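# Raise the tap lever fully with one robot arm

## Task

Push the tap's lever up to its highest position; it only counts if the lever stays fully up on its own at the end, not merely while the robot is holding it there.

## Robot and tools

Robot: one Doosan M1013 six-joint arm carrying a Robotiq 2F-140 two-finger gripper, with a wrist camera on the gripper. There is only this single arm, so every action row describes it alone.

Frame: the scene frame has its origin on the table surface right under the arm's base. +z is up, and +y points left when facing along +x. The base may sit slightly tilted. The state line reports end_effector_position (metres) and end_effector_quat_wxyz, plus linear (m/s) and angular (rad/s) velocities, all in this frame. That position is the point between the pads when closed (link pinch); closed fingertips extend about 33 mm past it, open ones about 9 mm. The fingers point along the gripper's +z and close along its y. The reported position may be off, especially at long reach.

execute_actions takes "actions": a list holding at most one item, or empty. An empty list ({"actions": []}) only returns the current state. A wait is {"steps": N} with N up to 300 control steps (each 1/30 s); it sends nothing new, and reply time is part of it. A motion is {"rows": [...], "steps": N} with 1 to 15 rows and N up to 15 (default 15). One row is used per step; if rows run out, the last one repeats. Optional "pictures": false skips camera images. A refused call moves nothing.

Each row is 9 numbers, each in [-1, 1], in this order: arm/djoint_1 (waist), arm/djoint_2 (shoulder), arm/djoint_3 (elbow), arm/djoint_4 (forearm roll), arm/djoint_5 (wrist pitch), arm/djoint_6 (wrist roll), gripper/position, gripper/force_limit, gripper/speed.

The six joint numbers are offsets, not targets: each is measured from the joint angles printed in the most recent result that lists them (before any such result, from where the arm stands when the action begins). They are not relative to the previous row. Scale: 1.0 equals 1.398 rad for waist and shoulder, 2.097 rad for the elbow, 2.622 rad for the three wrist joints. A row of zeros therefore pulls the arm back to those reference angles; it is not a pause. Joint ranges in rad: waist, shoulder, forearm roll, wrist pitch, wrist roll -6.283 to 6.283; elbow -2.792 to 2.792. Asking for more than 0.010 rad beyond a range gets the call refused; true ends may differ by up to 0.010 rad, and requests past them are clipped, sometimes with the note "joint sent to its limit".

Gripper numbers are absolute settings. position: +1 fully open (140 mm), pads touch near -0.8, -1 closes until blocked. force_limit: roughly 14 N at -1, 60 N at 0, 107 N at +1. speed: roughly 30, 140, 250 mm/s at -1, 0, +1. To grasp, send -1 and look for object_status 2. Status codes: 0 moving, 1 blocked while opening, 2 blocked while closing, 3 reached target or pads touching. Stopped fingers wait until the position number changes by at least 0.01; to squeeze harder while holding, raise force_limit and toggle position between -1 and -0.98. position_measured is in counts (3 open, 230 pads together), not millimetres. Closing pushes the fingertips about 24 mm further out, so keep clearance above surfaces.

Motion limits: top joint speeds 2.09 rad/s (waist, shoulder), 3.14 (elbow), 3.93 (wrist joints), with 0.3 s to accelerate; joints are coordinated to arrive together. Each step the target may lead the measured angle by at most 0.456, 0.683 or 0.854 rad (same grouping), and targets are scaled back if they would move the gripper more than 70 mm from where it is. Between calls the arm keeps heading to the last target until it nearly stops or a step is HELD.

Result lines: Joint positions and Joint velocities in column order (rad, rad/s); Flange force, an approximate external force on the gripper (noisy, worst during acceleration; "no reading" near singularities or at start); HELD marks steps where the row was partly not sent; "joint command not followed" means the clearance check altered targets (mounts and posts count as arm); MOTOR HOT warns of heating, and an OVER-TEMPERATURE FAULT brakes the arm until it cools.

Avoid: a torque on any joint reaching its load limit (waist 306, shoulder 306, elbow 144, wrist joints 40.5 N m) or 144 N of outside force anywhere on the arm or held object; either freezes the arm for 10 s, drops the rest of the call, and lets it yield. Don't slam, drop things, knock objects over or push very hard. For the lever, lift it gently from below and confirm it stays up after releasing.

zoom_image: {"camera": one of cam_head_left, cam_head_right, cam_high, cam_low, cam_wrist, "region": [x0, y0, x1, y1]} in pixels of that camera's last 504x504 image, top-left origin, at most 504 by 504. Calibration (K, distortion, T_world_to_cam) is supplied per camera and may be off by a few degrees and millimetres.

read_manual: optional "section" (only "licences"); returns licence texts, no motion.

finished_scene: {"scene": current scene number}; ends that scene permanently and reports success; the next scene's task then appears. Call it only once the lever is up and stays there.

Each tool is called as name(argument=value, ...), one argument or row to a line, values as JSON.

## Session

execute_actions(
  actions=[],
)

Scene clock: 0.00 s of 4600.00 s.
end_effector_position=(+0.4635, -0.1936, +0.1788) position_measured=3 object_status=3 end_effector_quat_wxyz=(-0.261, +0.900, -0.268, -0.223) end_effector_velocity=(+0.000, -0.000, -0.000) end_effector_angular_velocity=(-0.000, -0.000, +0.000)
Joint positions: [-0.639  0.424  1.876  0.31   1.484  1.346]
Joint velocities: [-0.  0. -0. -0. -0. -0.]
Flange force (N, the push that the arm receives, along the gripper's own x y z axes): no reading

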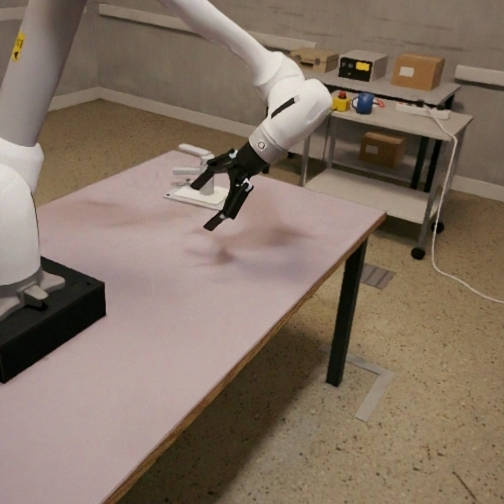

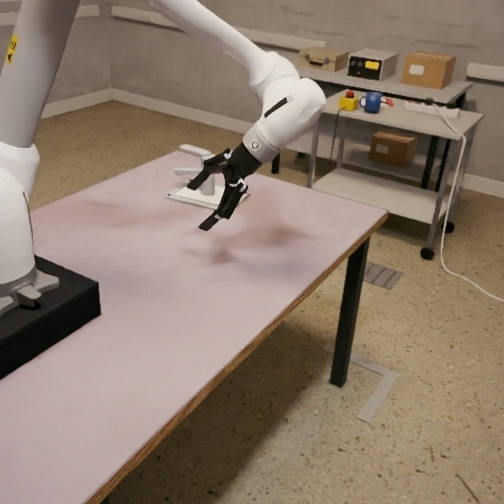

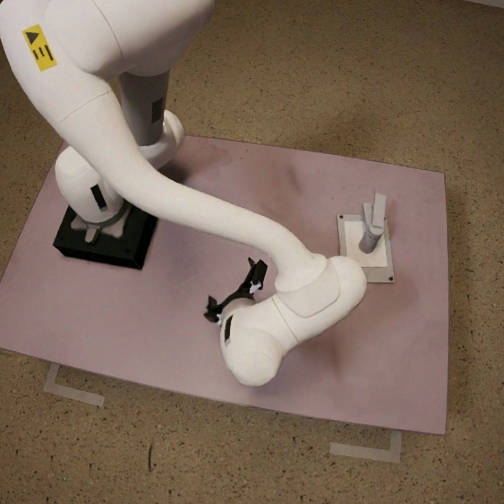

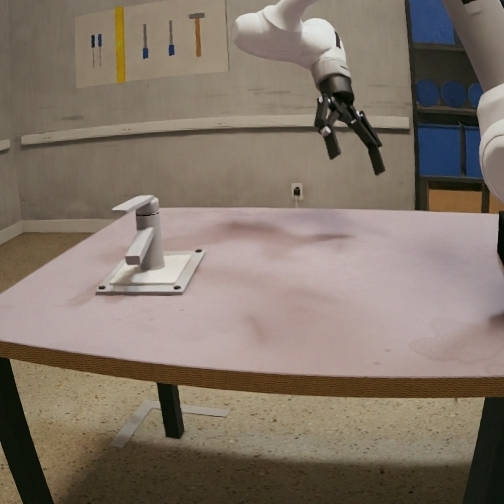

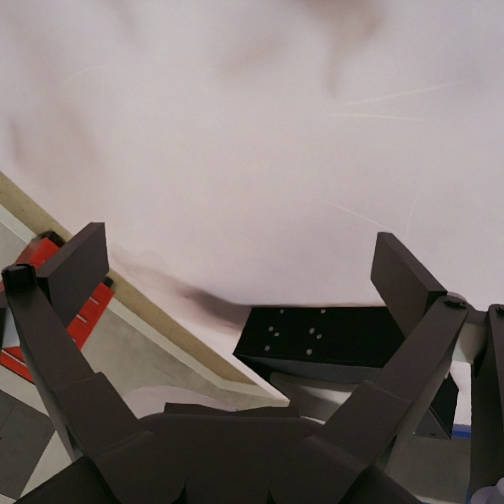

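zoom_image(
  camera="cam_low",
  region=[60, 170, 240, 310],
)

zoom_image(
  camera="cam_high",
  region=[300, 170, 440, 300],
)

zoom_image(
  camera="cam_head_left",
  region=[140, 120, 280, 240],
)

Region (60, 170, 240, 310) of cam_low's 504x504 image, scaled by 2.800, with more detail than that image has.

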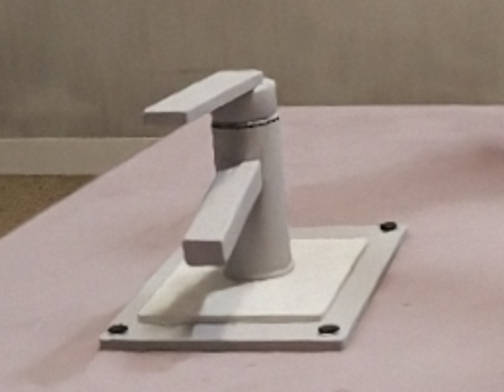

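Region (300, 170, 440, 300) of cam_high's 504x504 image, scaled by 3.600, with more detail than that image has; it fills the top 468 rows of this view, and the rest is white.

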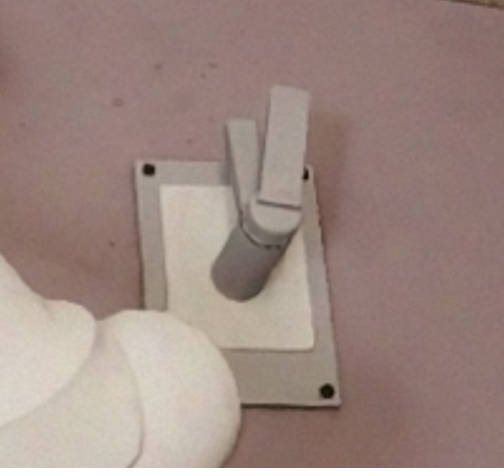

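Region (140, 120, 280, 240) of cam_head_left's 504x504 image, scaled by 3.600, with more detail than that image has; it fills the top 432 rows of this view, and the rest is white.

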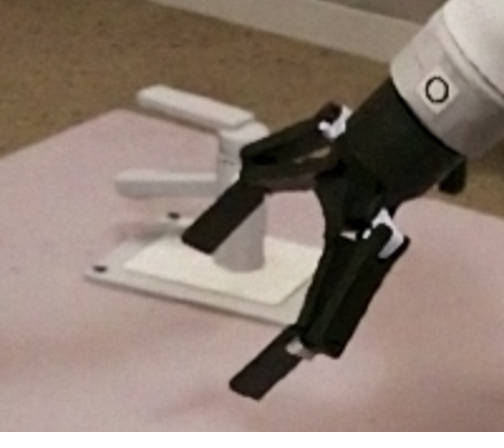

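execute_actions(
  actions=[
    {"rows":[[0.615,-0.232,0.158,-0.118,-0.53,0.086,-0.7,0,1]],"steps":15},
  ],
)

execute_actions(
  actions=[
    {"steps":45},
  ],
)

Scene clock: 68.97 s of 4600.00 s.
end_effector_position=(+0.5775, -0.0950, +0.1415) position_measured=187 object_status=0 end_effector_quat_wxyz=(-0.028, +0.989, -0.131, +0.054) end_effector_velocity=(+0.324, +0.319, +0.064) end_effector_angular_velocity=(-0.556, -1.152, +0.708)
Joint positions: [-0.233  0.214  2.091  0.11   0.733  1.492]
Joint velocities: [ 0.817 -0.23   0.235 -0.219 -1.284  0.159]
Flange force (N, the push that the arm receives, along the gripper's own x y z axes): [2.9 -5.2 1.3]
Steps of this call (steps 1 to 90: nothing new was sent; then 65.47 s passed at rest; steps 91 to 105: all 15 steps of this action). Readings (joint positions | what the end effector reports):
91: [-0.639 0.424 1.877 0.310 1.483 1.346] | position_measured=3 object_status=0
92: [-0.633 0.420 1.880 0.306 1.473 1.349] | position_measured=11 object_status=0
94: [-0.600 0.396 1.905 0.284 1.410 1.366] | position_measured=38 object_status=0
98: [-0.452 0.299 2.004 0.192 1.133 1.433] | position_measured=92 object_status=0
105: the state above
camera_calibration (this result's frames):
cam_wrist: T_world_to_cam=[[-0.218889, -0.97403, -0.0579119, 0.0338566], [-0.935376, 0.192566, 0.29663, 0.520313], [-0.277775, 0.119099, -0.953235, 0.498793], [0, 0, 0, 1]] pos_world=[0.632652, -0.126623, 0.323087]

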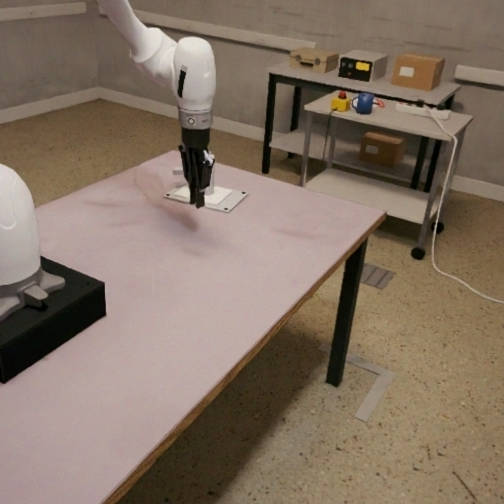

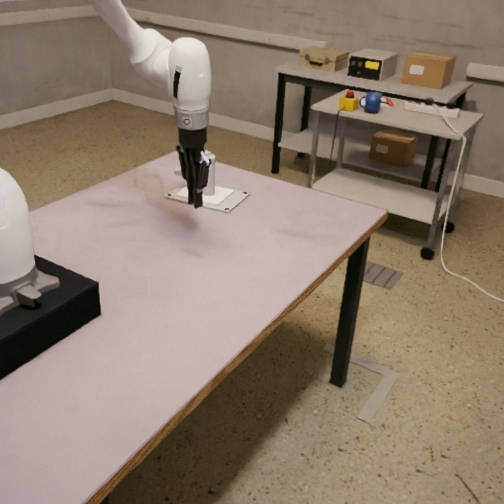

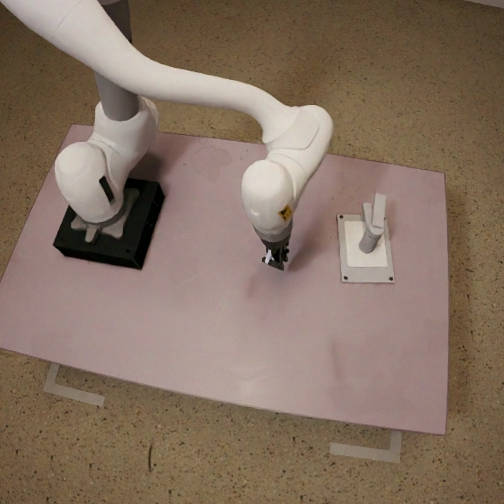

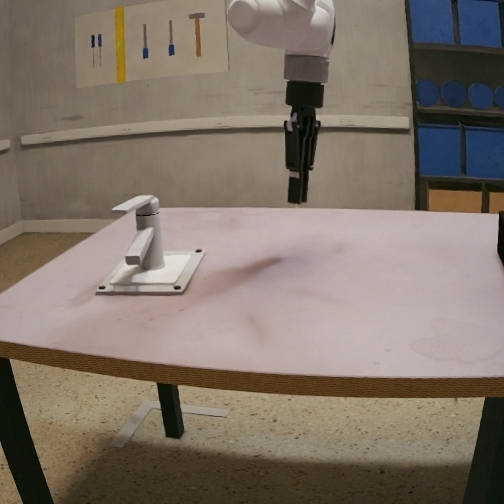

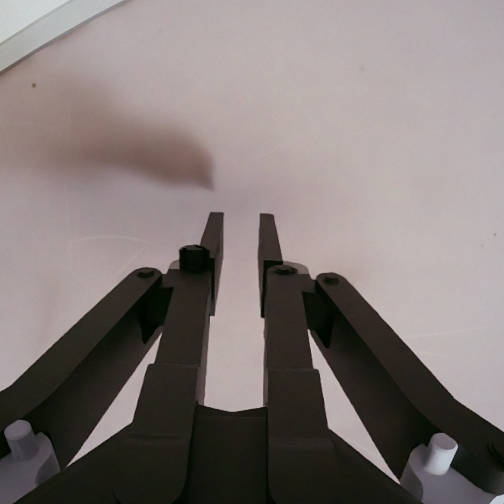

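Scene clock: 70.47 s of 4600.00 s.
end_effector_position=(+0.6819, +0.1663, +0.2343) position_measured=217 object_status=3 end_effector_quat_wxyz=(-0.034, +0.929, +0.088, +0.357) end_effector_velocity=(+0.000, +0.000, -0.000) end_effector_angular_velocity=(-0.000, -0.000, +0.001)
Joint positions: [0.221 0.1   2.208 0.001 0.094 1.572]
Joint velocities: [ 0.     0.001 -0.    -0.    -0.001 -0.001]
Flange force (N, the push that the arm receives, along the gripper's own x y z axes): no reading
Steps of this call (steps 1 to 45: the robot went on to your last target). Readings (joint positions | what the end effector reports):
1: [-0.205 0.206 2.099 0.103 0.691 1.498] | position_measured=200 object_status=0
2: [-0.178 0.199 2.106 0.096 0.652 1.502] | position_measured=213 object_status=0
4: [-0.125 0.186 2.119 0.083 0.578 1.512] | position_measured=217 object_status=0
8: [-0.023 0.161 2.145 0.059 0.436 1.529] | position_measured=217 object_status=3
45: the state above
The arm was judged still, so your last target was given up. Only a new action makes it travel on or press farther. Fingers that are still opening or closing keep moving.
camera_calibration (this result's frames):
cam_wrist: T_world_to_cam=[[0.211367, -0.976888, 0.0318538, 0.00259517], [-0.923254, -0.210247, -0.321555, 0.74373], [0.32082, 0.0385569, -0.946355, 0.188788], [0, 0, 0, 1]] pos_world=[0.625536, 0.151623, 0.417728]

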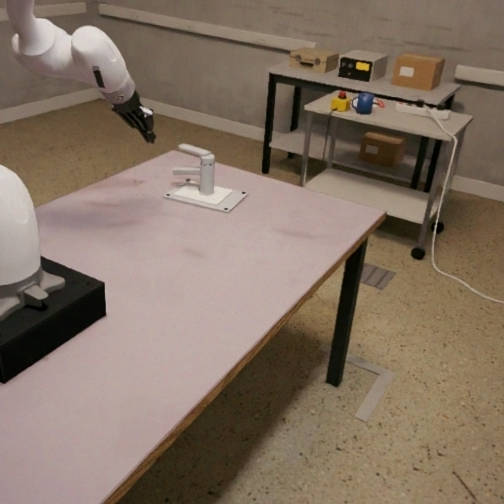

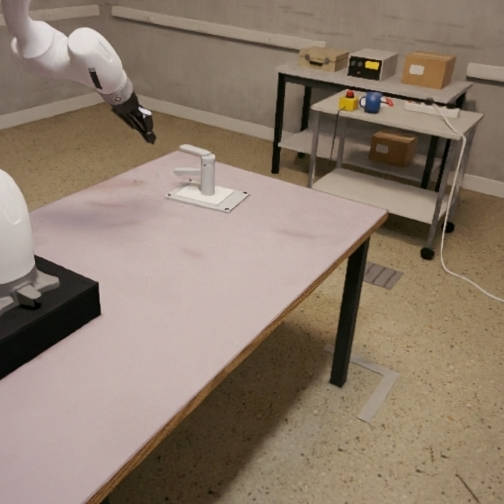

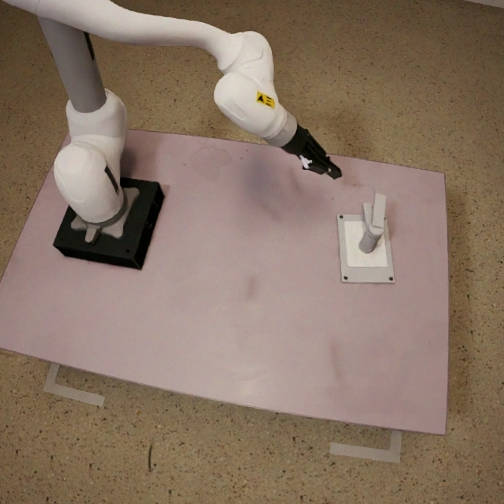

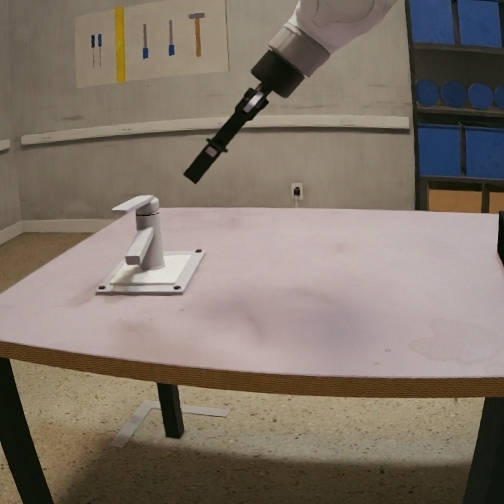

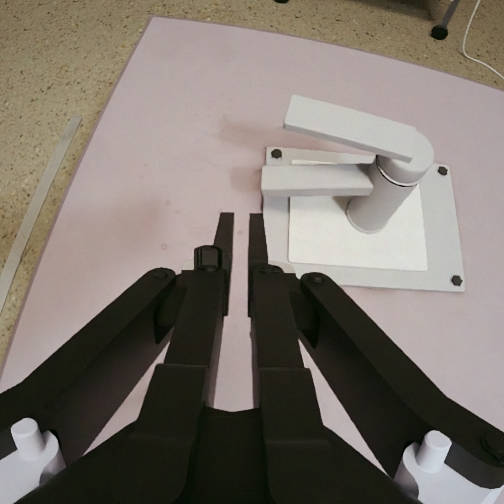

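execute_actions(
  actions=[
    {"rows":[[-0.054,0.1,0.03,0,-0.2,0,-1,0,1],[-0.054,0.233,0.102,0,-0.359,0,-1,0,1]],"steps":15},
  ],
)

execute_actions(
  actions=[
    {"steps":30},
  ],
)

Scene clock: 94.07 s of 4600.00 s.
end_effector_position=(+0.7147, +0.1192, +0.1331) position_measured=233 object_status=3 end_effector_quat_wxyz=(-0.031, +0.847, +0.050, +0.528) end_effector_velocity=(-0.051, -0.065, -0.077) end_effector_angular_velocity=(+0.051, -0.441, -0.080)
Joint positions: [ 0.149  0.408  2.41   0.001 -0.797  1.572]
Joint velocities: [-0.08   0.387  0.263  0.001 -1.094 -0.   ]
Flange force (N, the push that the arm receives, along the gripper's own x y z axes): [-1.1 -4.8 0.8]
Steps of this call (steps 1 to 90: nothing new was sent; then 20.10 s passed at rest; steps 91 to 105: all 15 steps of this action). Readings (joint positions | what the end effector reports):
91: [0.221 0.100 2.208 0.001 0.093 1.572] | position_measured=217 object_status=0
92: [0.220 0.102 2.209 0.001 0.083 1.572] | position_measured=226 object_status=0
94: [0.212 0.121 2.219 0.001 0.020 1.572] | position_measured=233 object_status=0
98: [0.187 0.221 2.281 0.001 -0.269 1.572] | position_measured=233 object_status=0
105: the state above
camera_calibration (this result's frames):
cam_wrist: T_world_to_cam=[[0.127133, -0.991101, 0.0394401, 0.0138044], [-0.749783, -0.122058, -0.650329, 0.640773], [0.649356, 0.053107, -0.758628, -0.177281], [0, 0, 0, 1]] pos_world=[0.593804, 0.101308, 0.281679]

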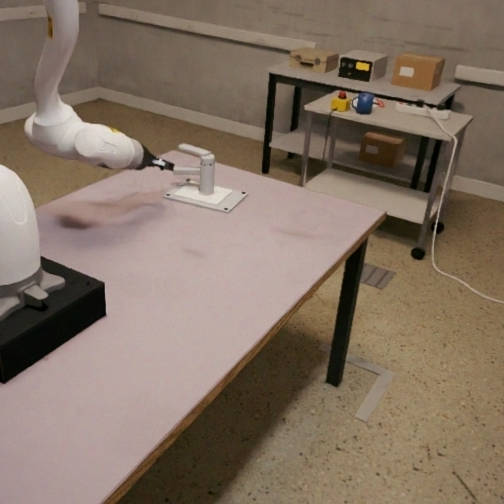

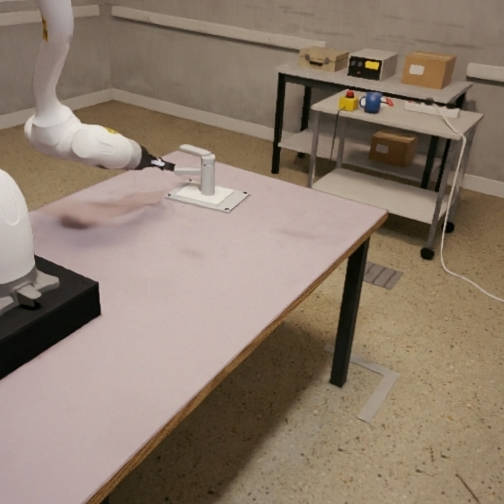

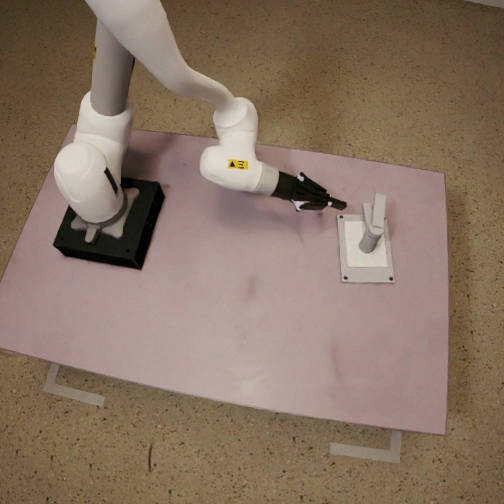

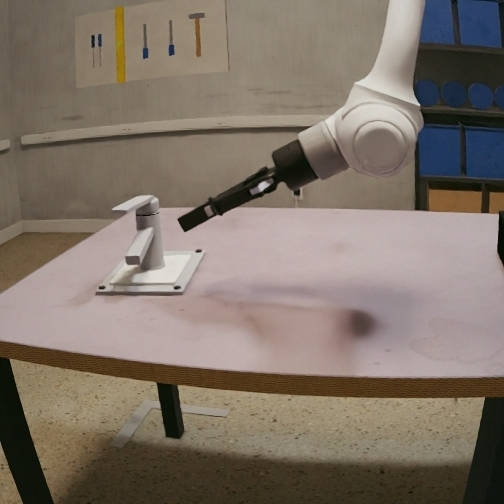

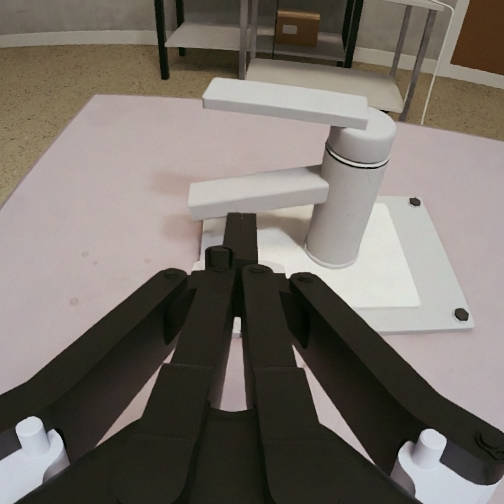

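Scene clock: 95.07 s of 4600.00 s.
end_effector_position=(+0.7122, +0.1162, +0.1298) position_measured=233 object_status=3 end_effector_quat_wxyz=(-0.030, +0.842, +0.048, +0.537) end_effector_velocity=(-0.000, -0.000, -0.000) end_effector_angular_velocity=(-0.001, +0.001, +0.000)
Joint positions: [ 0.145  0.425  2.422  0.001 -0.847  1.572]
Joint velocities: [-0.    -0.     0.001  0.     0.001 -0.001]
Flange force (N, the push that the arm receives, along the gripper's own x y z axes): [-3.0 3.6 1.6]
Steps of this call (steps 1 to 30: the robot went on to your last target). Readings (joint positions | what the end effector reports):
1: [0.147 0.418 2.417 0.001 -0.827 1.572] | position_measured=233 object_status=3
2: [0.146 0.424 2.420 0.001 -0.842 1.572] | position_measured=233 object_status=3
4: [0.145 0.425 2.421 0.001 -0.847 1.572] | position_measured=233 object_status=3
8: [0.145 0.425 2.422 0.001 -0.847 1.572] | position_measured=233 object_status=3
30: the state above
The arm was judged still, so your last target was given up. Only a new action makes it travel on or press farther. Fingers that are still opening or closing keep moving.
camera_calibration (this result's frames):
cam_wrist: T_world_to_cam=[[0.122721, -0.991647, 0.0396923, 0.0145005], [-0.736763, -0.117828, -0.665805, 0.628666], [0.664921, 0.0524648, -0.745069, -0.190757], [0, 0, 0, 1]] pos_world=[0.588236, 0.0984619, 0.275867]

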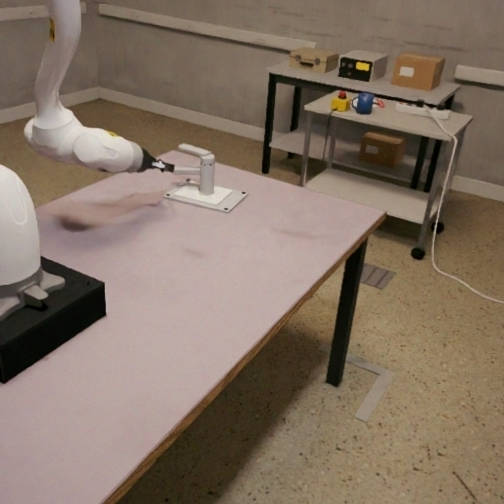

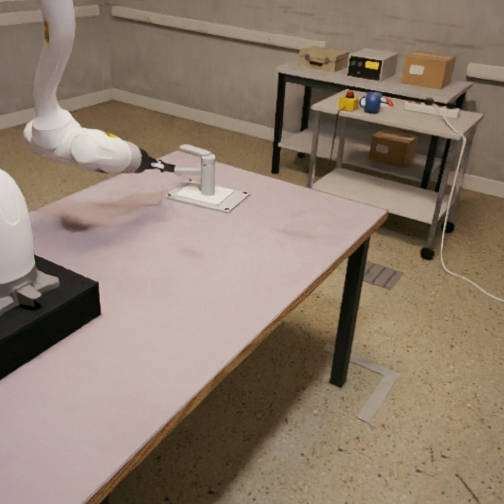

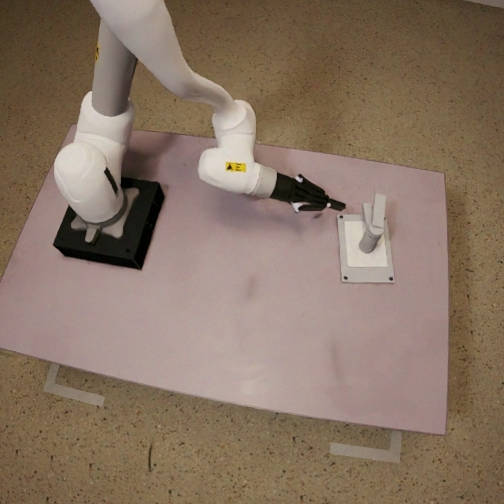

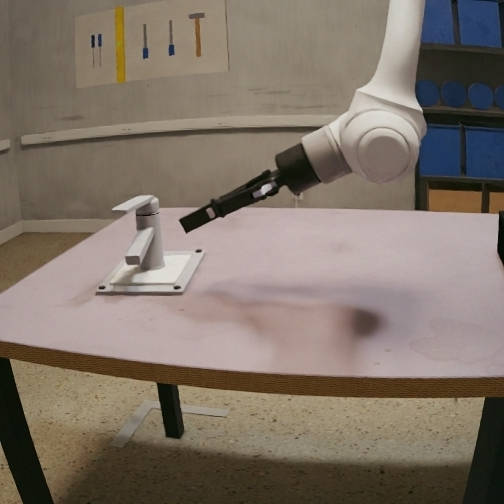

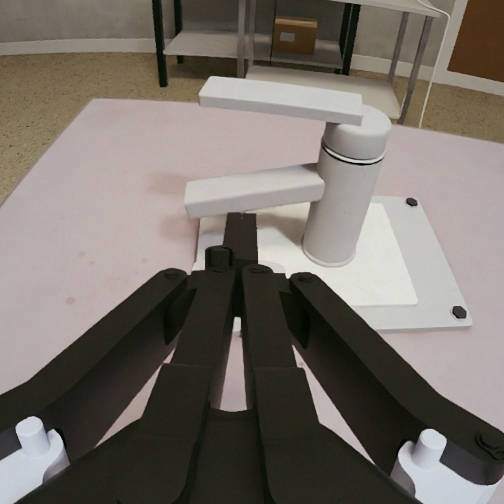

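execute_actions(
  actions=[
    {"rows":[[0,0.01,-0.02,0,0.011,0,-1,0,1],[0,0.02,-0.041,0,0.023,0,-1,0,1],[0,0.029,-0.062,0,0.034,0,-1,0,1]],"steps":15},
  ],
)

execute_actions(
  actions=[
    {"steps":15},
  ],
)

Scene clock: 110.47 s of 4600.00 s.
end_effector_position=(+0.7817, +0.1242, +0.1352) position_measured=233 object_status=3 end_effector_quat_wxyz=(-0.030, +0.842, +0.048, +0.537) end_effector_velocity=(+0.000, +0.000, +0.001) end_effector_angular_velocity=(+0.002, -0.001, -0.000)
Joint positions: [ 0.145  0.466  2.292  0.001 -0.758  1.572]
Joint velocities: [-0.    -0.001 -0.001 -0.     0.     0.002]
Flange force (N, the push that the arm receives, along the gripper's own x y z axes): [-1.0 4.5 -2.1]
Steps of this call (steps 1 to 90: nothing new was sent; then 11.90 s passed at rest; steps 91 to 105: all 15 steps of this action). Readings (joint positions | what the end effector reports):
91: [0.145 0.426 2.421 0.001 -0.847 1.572] | position_measured=233 object_status=3
92: [0.145 0.428 2.414 0.001 -0.842 1.572] | position_measured=233 object_status=3
94: [0.145 0.444 2.365 0.001 -0.808 1.572] | position_measured=233 object_status=3
98: [0.145 0.465 2.293 0.001 -0.759 1.572] | position_measured=233 object_status=3
105: the state above
camera_calibration (this result's frames):
cam_wrist: T_world_to_cam=[[0.122689, -0.991654, 0.0396135, 0.0136935], [-0.736549, -0.117734, -0.666059, 0.684236], [0.665164, 0.0525409, -0.744847, -0.233533], [0, 0, 0, 1]] pos_world=[0.657631, 0.106407, 0.281252]

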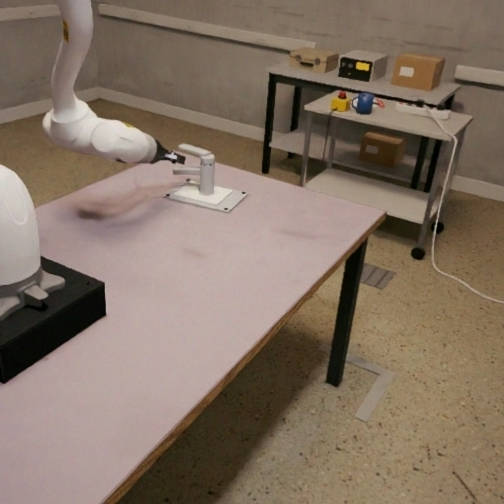

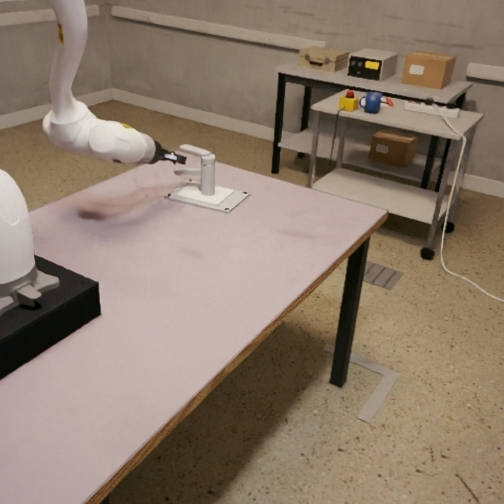

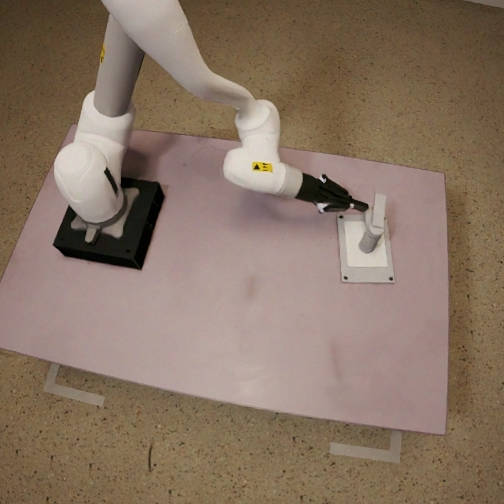

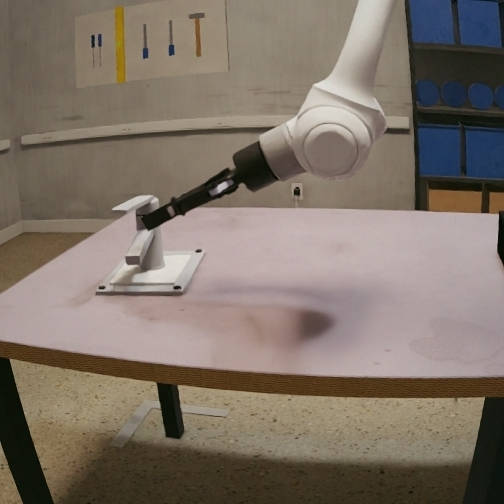

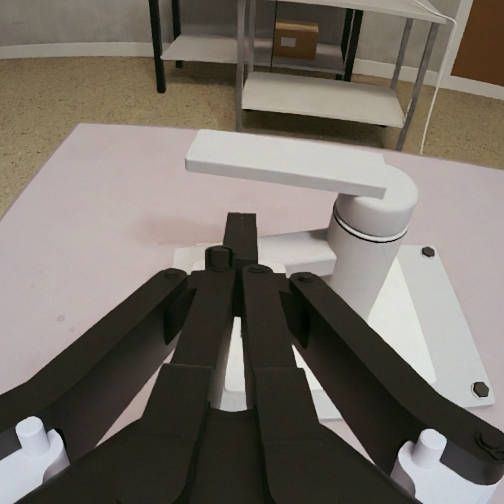

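Scene clock: 110.97 s of 4600.00 s.
end_effector_position=(+0.7817, +0.1242, +0.1352) position_measured=233 object_status=3 end_effector_quat_wxyz=(-0.030, +0.842, +0.048, +0.537) end_effector_velocity=(+0.000, -0.000, -0.001) end_effector_angular_velocity=(-0.001, +0.001, +0.001)
Joint positions: [ 0.145  0.466  2.292  0.001 -0.758  1.572]
Joint velocities: [-0.     0.001 -0.    -0.001  0.    -0.   ]
Flange force (N, the push that the arm receives, along the gripper's own x y z axes): [-0.6 2.1 -0.1]
Steps of this call (steps 1 to 15: the robot went on to your last target). Readings (joint positions | what the end effector reports):
1: [0.145 0.466 2.292 0.001 -0.758 1.572] | position_measured=233 object_status=3
2: [0.145 0.466 2.292 0.001 -0.758 1.572] | position_measured=233 object_status=3
4: [0.145 0.466 2.292 0.001 -0.758 1.572] | position_measured=233 object_status=3
8: [0.145 0.466 2.292 0.001 -0.758 1.572] | position_measured=233 object_status=3
15: the state above
The arm was judged still, so your last target was given up. Only a new action makes it travel on or press farther. Fingers that are still opening or closing keep moving.
camera_calibration (this result's frames):
cam_wrist: T_world_to_cam=[[0.122697, -0.991653, 0.039617, 0.0136882], [-0.736539, -0.117742, -0.666068, 0.684251], [0.665173, 0.0525452, -0.744838, -0.233556], [0, 0, 0, 1]] pos_world=[0.657654, 0.106411, 0.281255]

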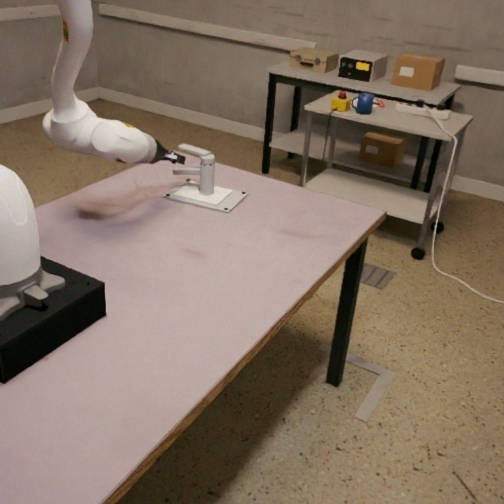

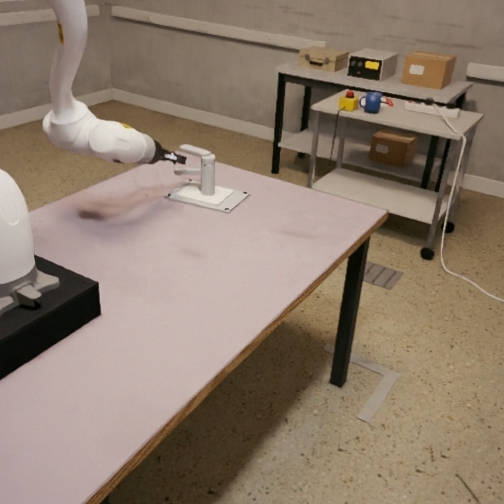

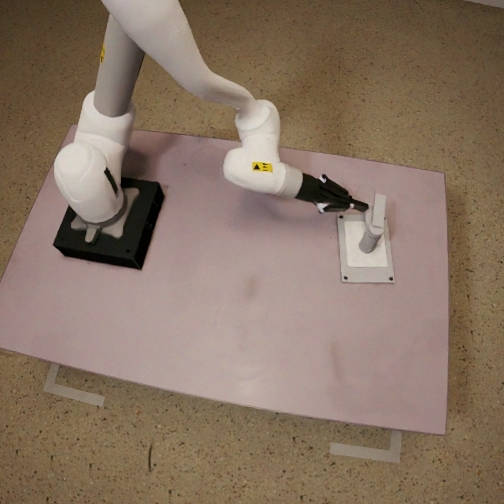

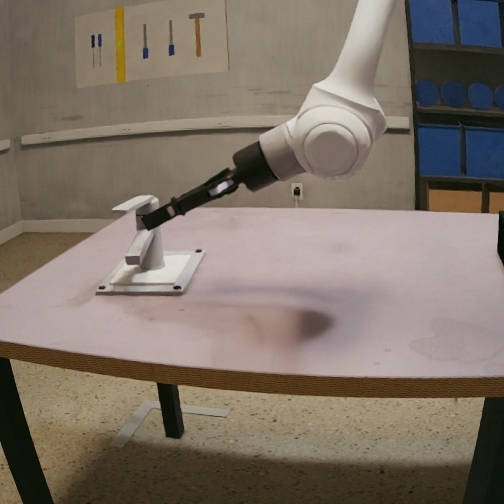

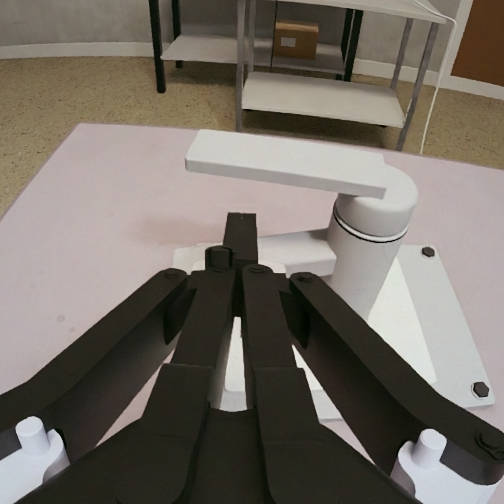

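execute_actions(
  actions=[
    {"rows":[[0,0.009,-0.015,0,0.008,0,-1,0,1],[0,0.018,-0.03,0,0.015,0,-1,0,1],[0,0.026,-0.045,0,0.0225,0,-1,0,1]],"steps":15},
  ],
)

zoom_image(
  camera="cam_low",
  region=[60, 150, 260, 310],
)

Scene clock: 116.17 s of 4600.00 s.
end_effector_position=(+0.8309, +0.1299, +0.1371) position_measured=233 object_status=3 end_effector_quat_wxyz=(-0.030, +0.842, +0.048, +0.536) end_effector_velocity=(+0.000, -0.000, +0.000) end_effector_angular_velocity=(-0.001, -0.000, -0.000)
Joint positions: [ 0.145  0.502  2.197  0.001 -0.699  1.572]
Joint velocities: [-0.     0.    -0.001  0.001  0.001 -0.001]
Flange force (N, the push that the arm receives, along the gripper's own x y z axes): [-7.6 -4.0 -3.9]
Steps of this call (steps 1 to 90: nothing new was sent; then 1.70 s passed at rest; steps 91 to 105: all 15 steps of this action). Readings (joint positions | what the end effector reports):
91: [0.145 0.466 2.291 0.001 -0.757 1.572] | position_measured=233 object_status=3
92: [0.145 0.469 2.283 0.001 -0.752 1.572] | position_measured=233 object_status=3
94: [0.145 0.485 2.242 0.001 -0.727 1.572] | position_measured=233 object_status=3
98: [0.145 0.502 2.198 0.001 -0.699 1.572] | position_measured=233 object_status=3
105: the state above
camera_calibration (this result's frames):
cam_wrist: T_world_to_cam=[[0.122808, -0.991643, 0.0395379, 0.0131731], [-0.737187, -0.117823, -0.665337, 0.722852], [0.664435, 0.0525617, -0.745495, -0.264459], [0, 0, 0, 1]] pos_world=[0.706975, 0.112132, 0.283267]

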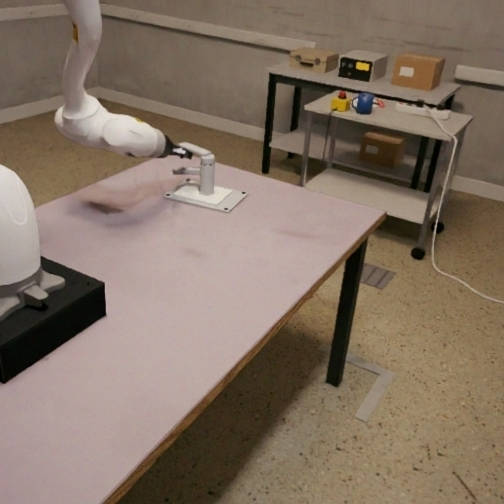

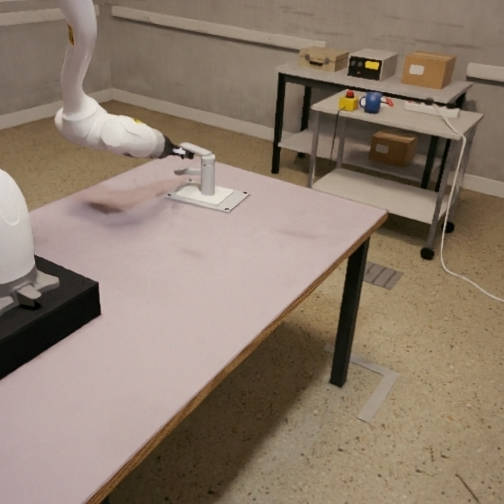

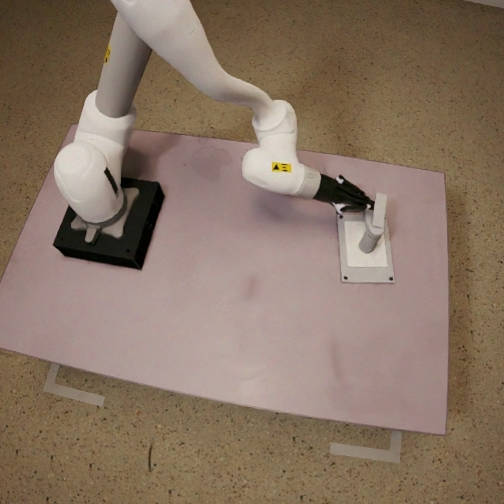

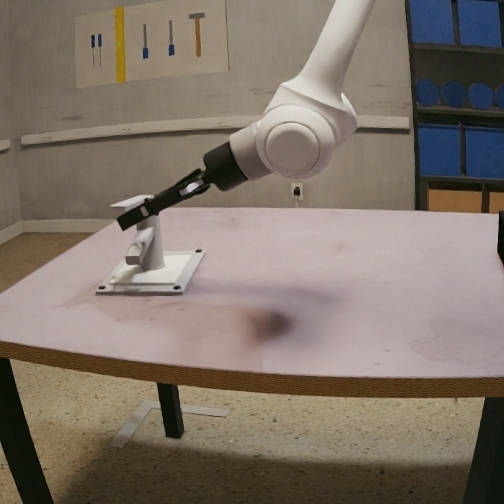

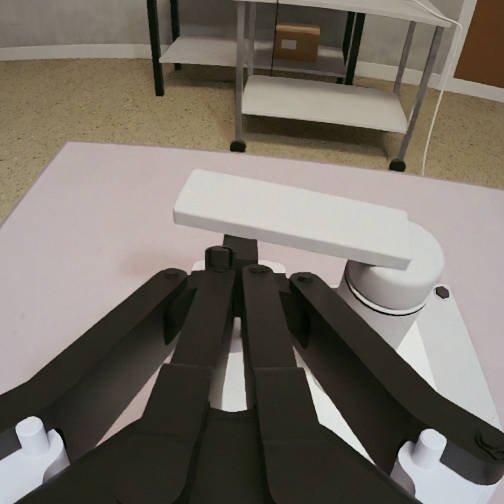

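Region (60, 150, 260, 310) of cam_low's 504x504 image, scaled by 2.520, with more detail than that image has; it fills the top 403 rows of this view, and the rest is white.

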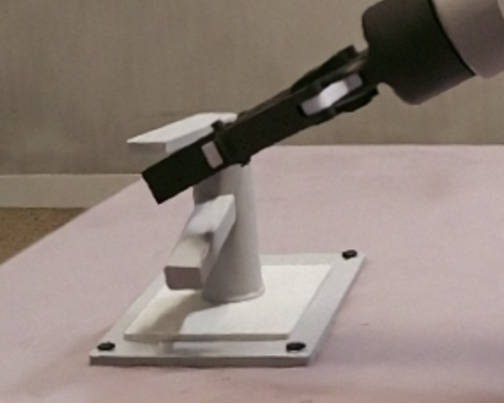

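execute_actions(
  actions=[
    {"rows":[[-0.002,-0.01,-0.001,0,0.006,0,-1,0,1],[-0.004,-0.02,-0.001,0,0.011,0,-1,0,1],[-0.006,-0.03,-0.002,0,0.017,0,-1,0,1],[-0.008,-0.039,-0.002,0,0.022,0,-1,0,1]],"steps":15},
  ],
)

Scene clock: 122.80 s of 4600.00 s.
end_effector_position=(+0.8318, +0.1207, +0.1678) position_measured=233 object_status=3 end_effector_quat_wxyz=(-0.027, +0.842, +0.043, +0.537) end_effector_velocity=(-0.000, -0.000, -0.001) end_effector_angular_velocity=(+0.000, +0.001, -0.001)
Joint positions: [ 0.134  0.448  2.193  0.001 -0.641  1.572]
Joint velocities: [-0.     0.001  0.     0.001 -0.     0.   ]
Flange force (N, the push that the arm receives, along the gripper's own x y z axes): [-25.6 -12.6 7.0]
Steps of this call (steps 1 to 15: the robot went on to your last target; steps 16 to 90: nothing new was sent; then 3.13 s passed at rest; steps 91 to 105: all 15 steps of this action). Readings (joint positions | what the end effector reports):
91: [0.145 0.502 2.197 0.001 -0.698 1.572] | position_measured=233 object_status=3
92: [0.144 0.497 2.197 0.001 -0.693 1.572] | position_measured=233 object_status=3
94: [0.140 0.478 2.195 0.001 -0.673 1.572] | position_measured=233 object_status=3
98: [0.135 0.449 2.193 0.001 -0.642 1.572] | position_measured=233 object_status=3
105: the state above
camera_calibration (this result's frames):
cam_wrist: T_world_to_cam=[[0.111711, -0.992952, 0.0395825, 0.0120313], [-0.737764, -0.109555, -0.66611, 0.742463], [0.665752, 0.0452092, -0.744802, -0.242045], [0, 0, 0, 1]] pos_world=[0.70756, 0.104229, 0.31381]

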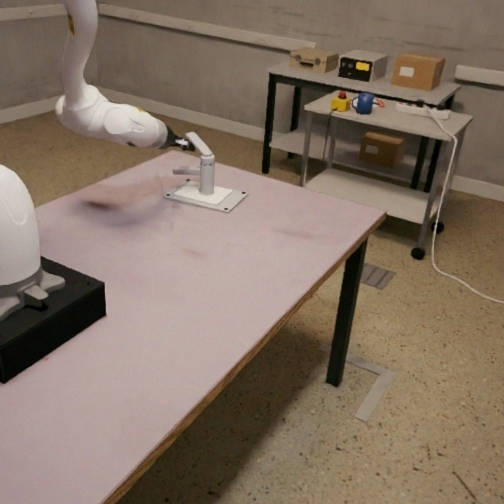

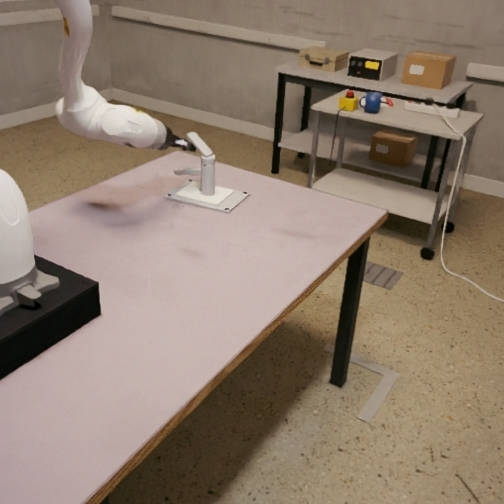

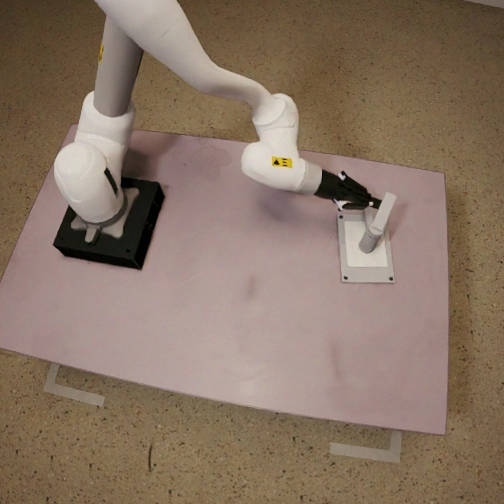

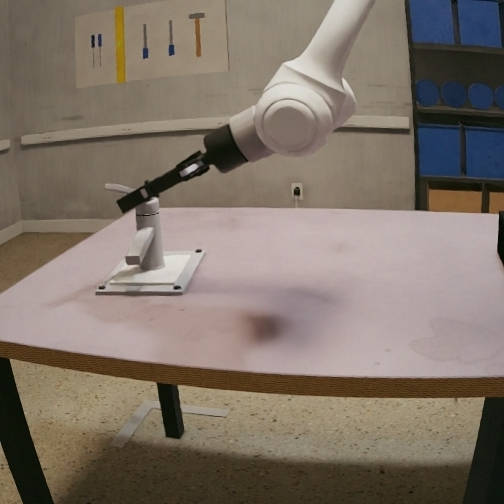

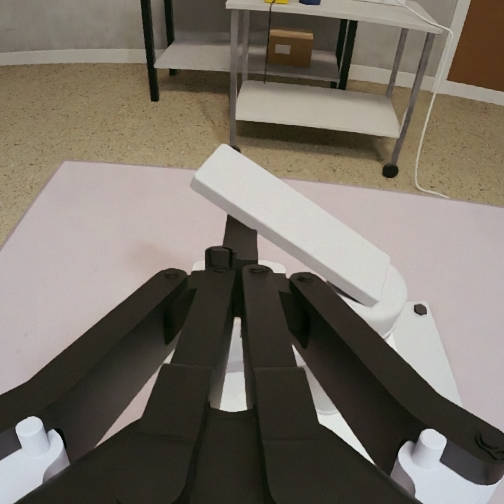

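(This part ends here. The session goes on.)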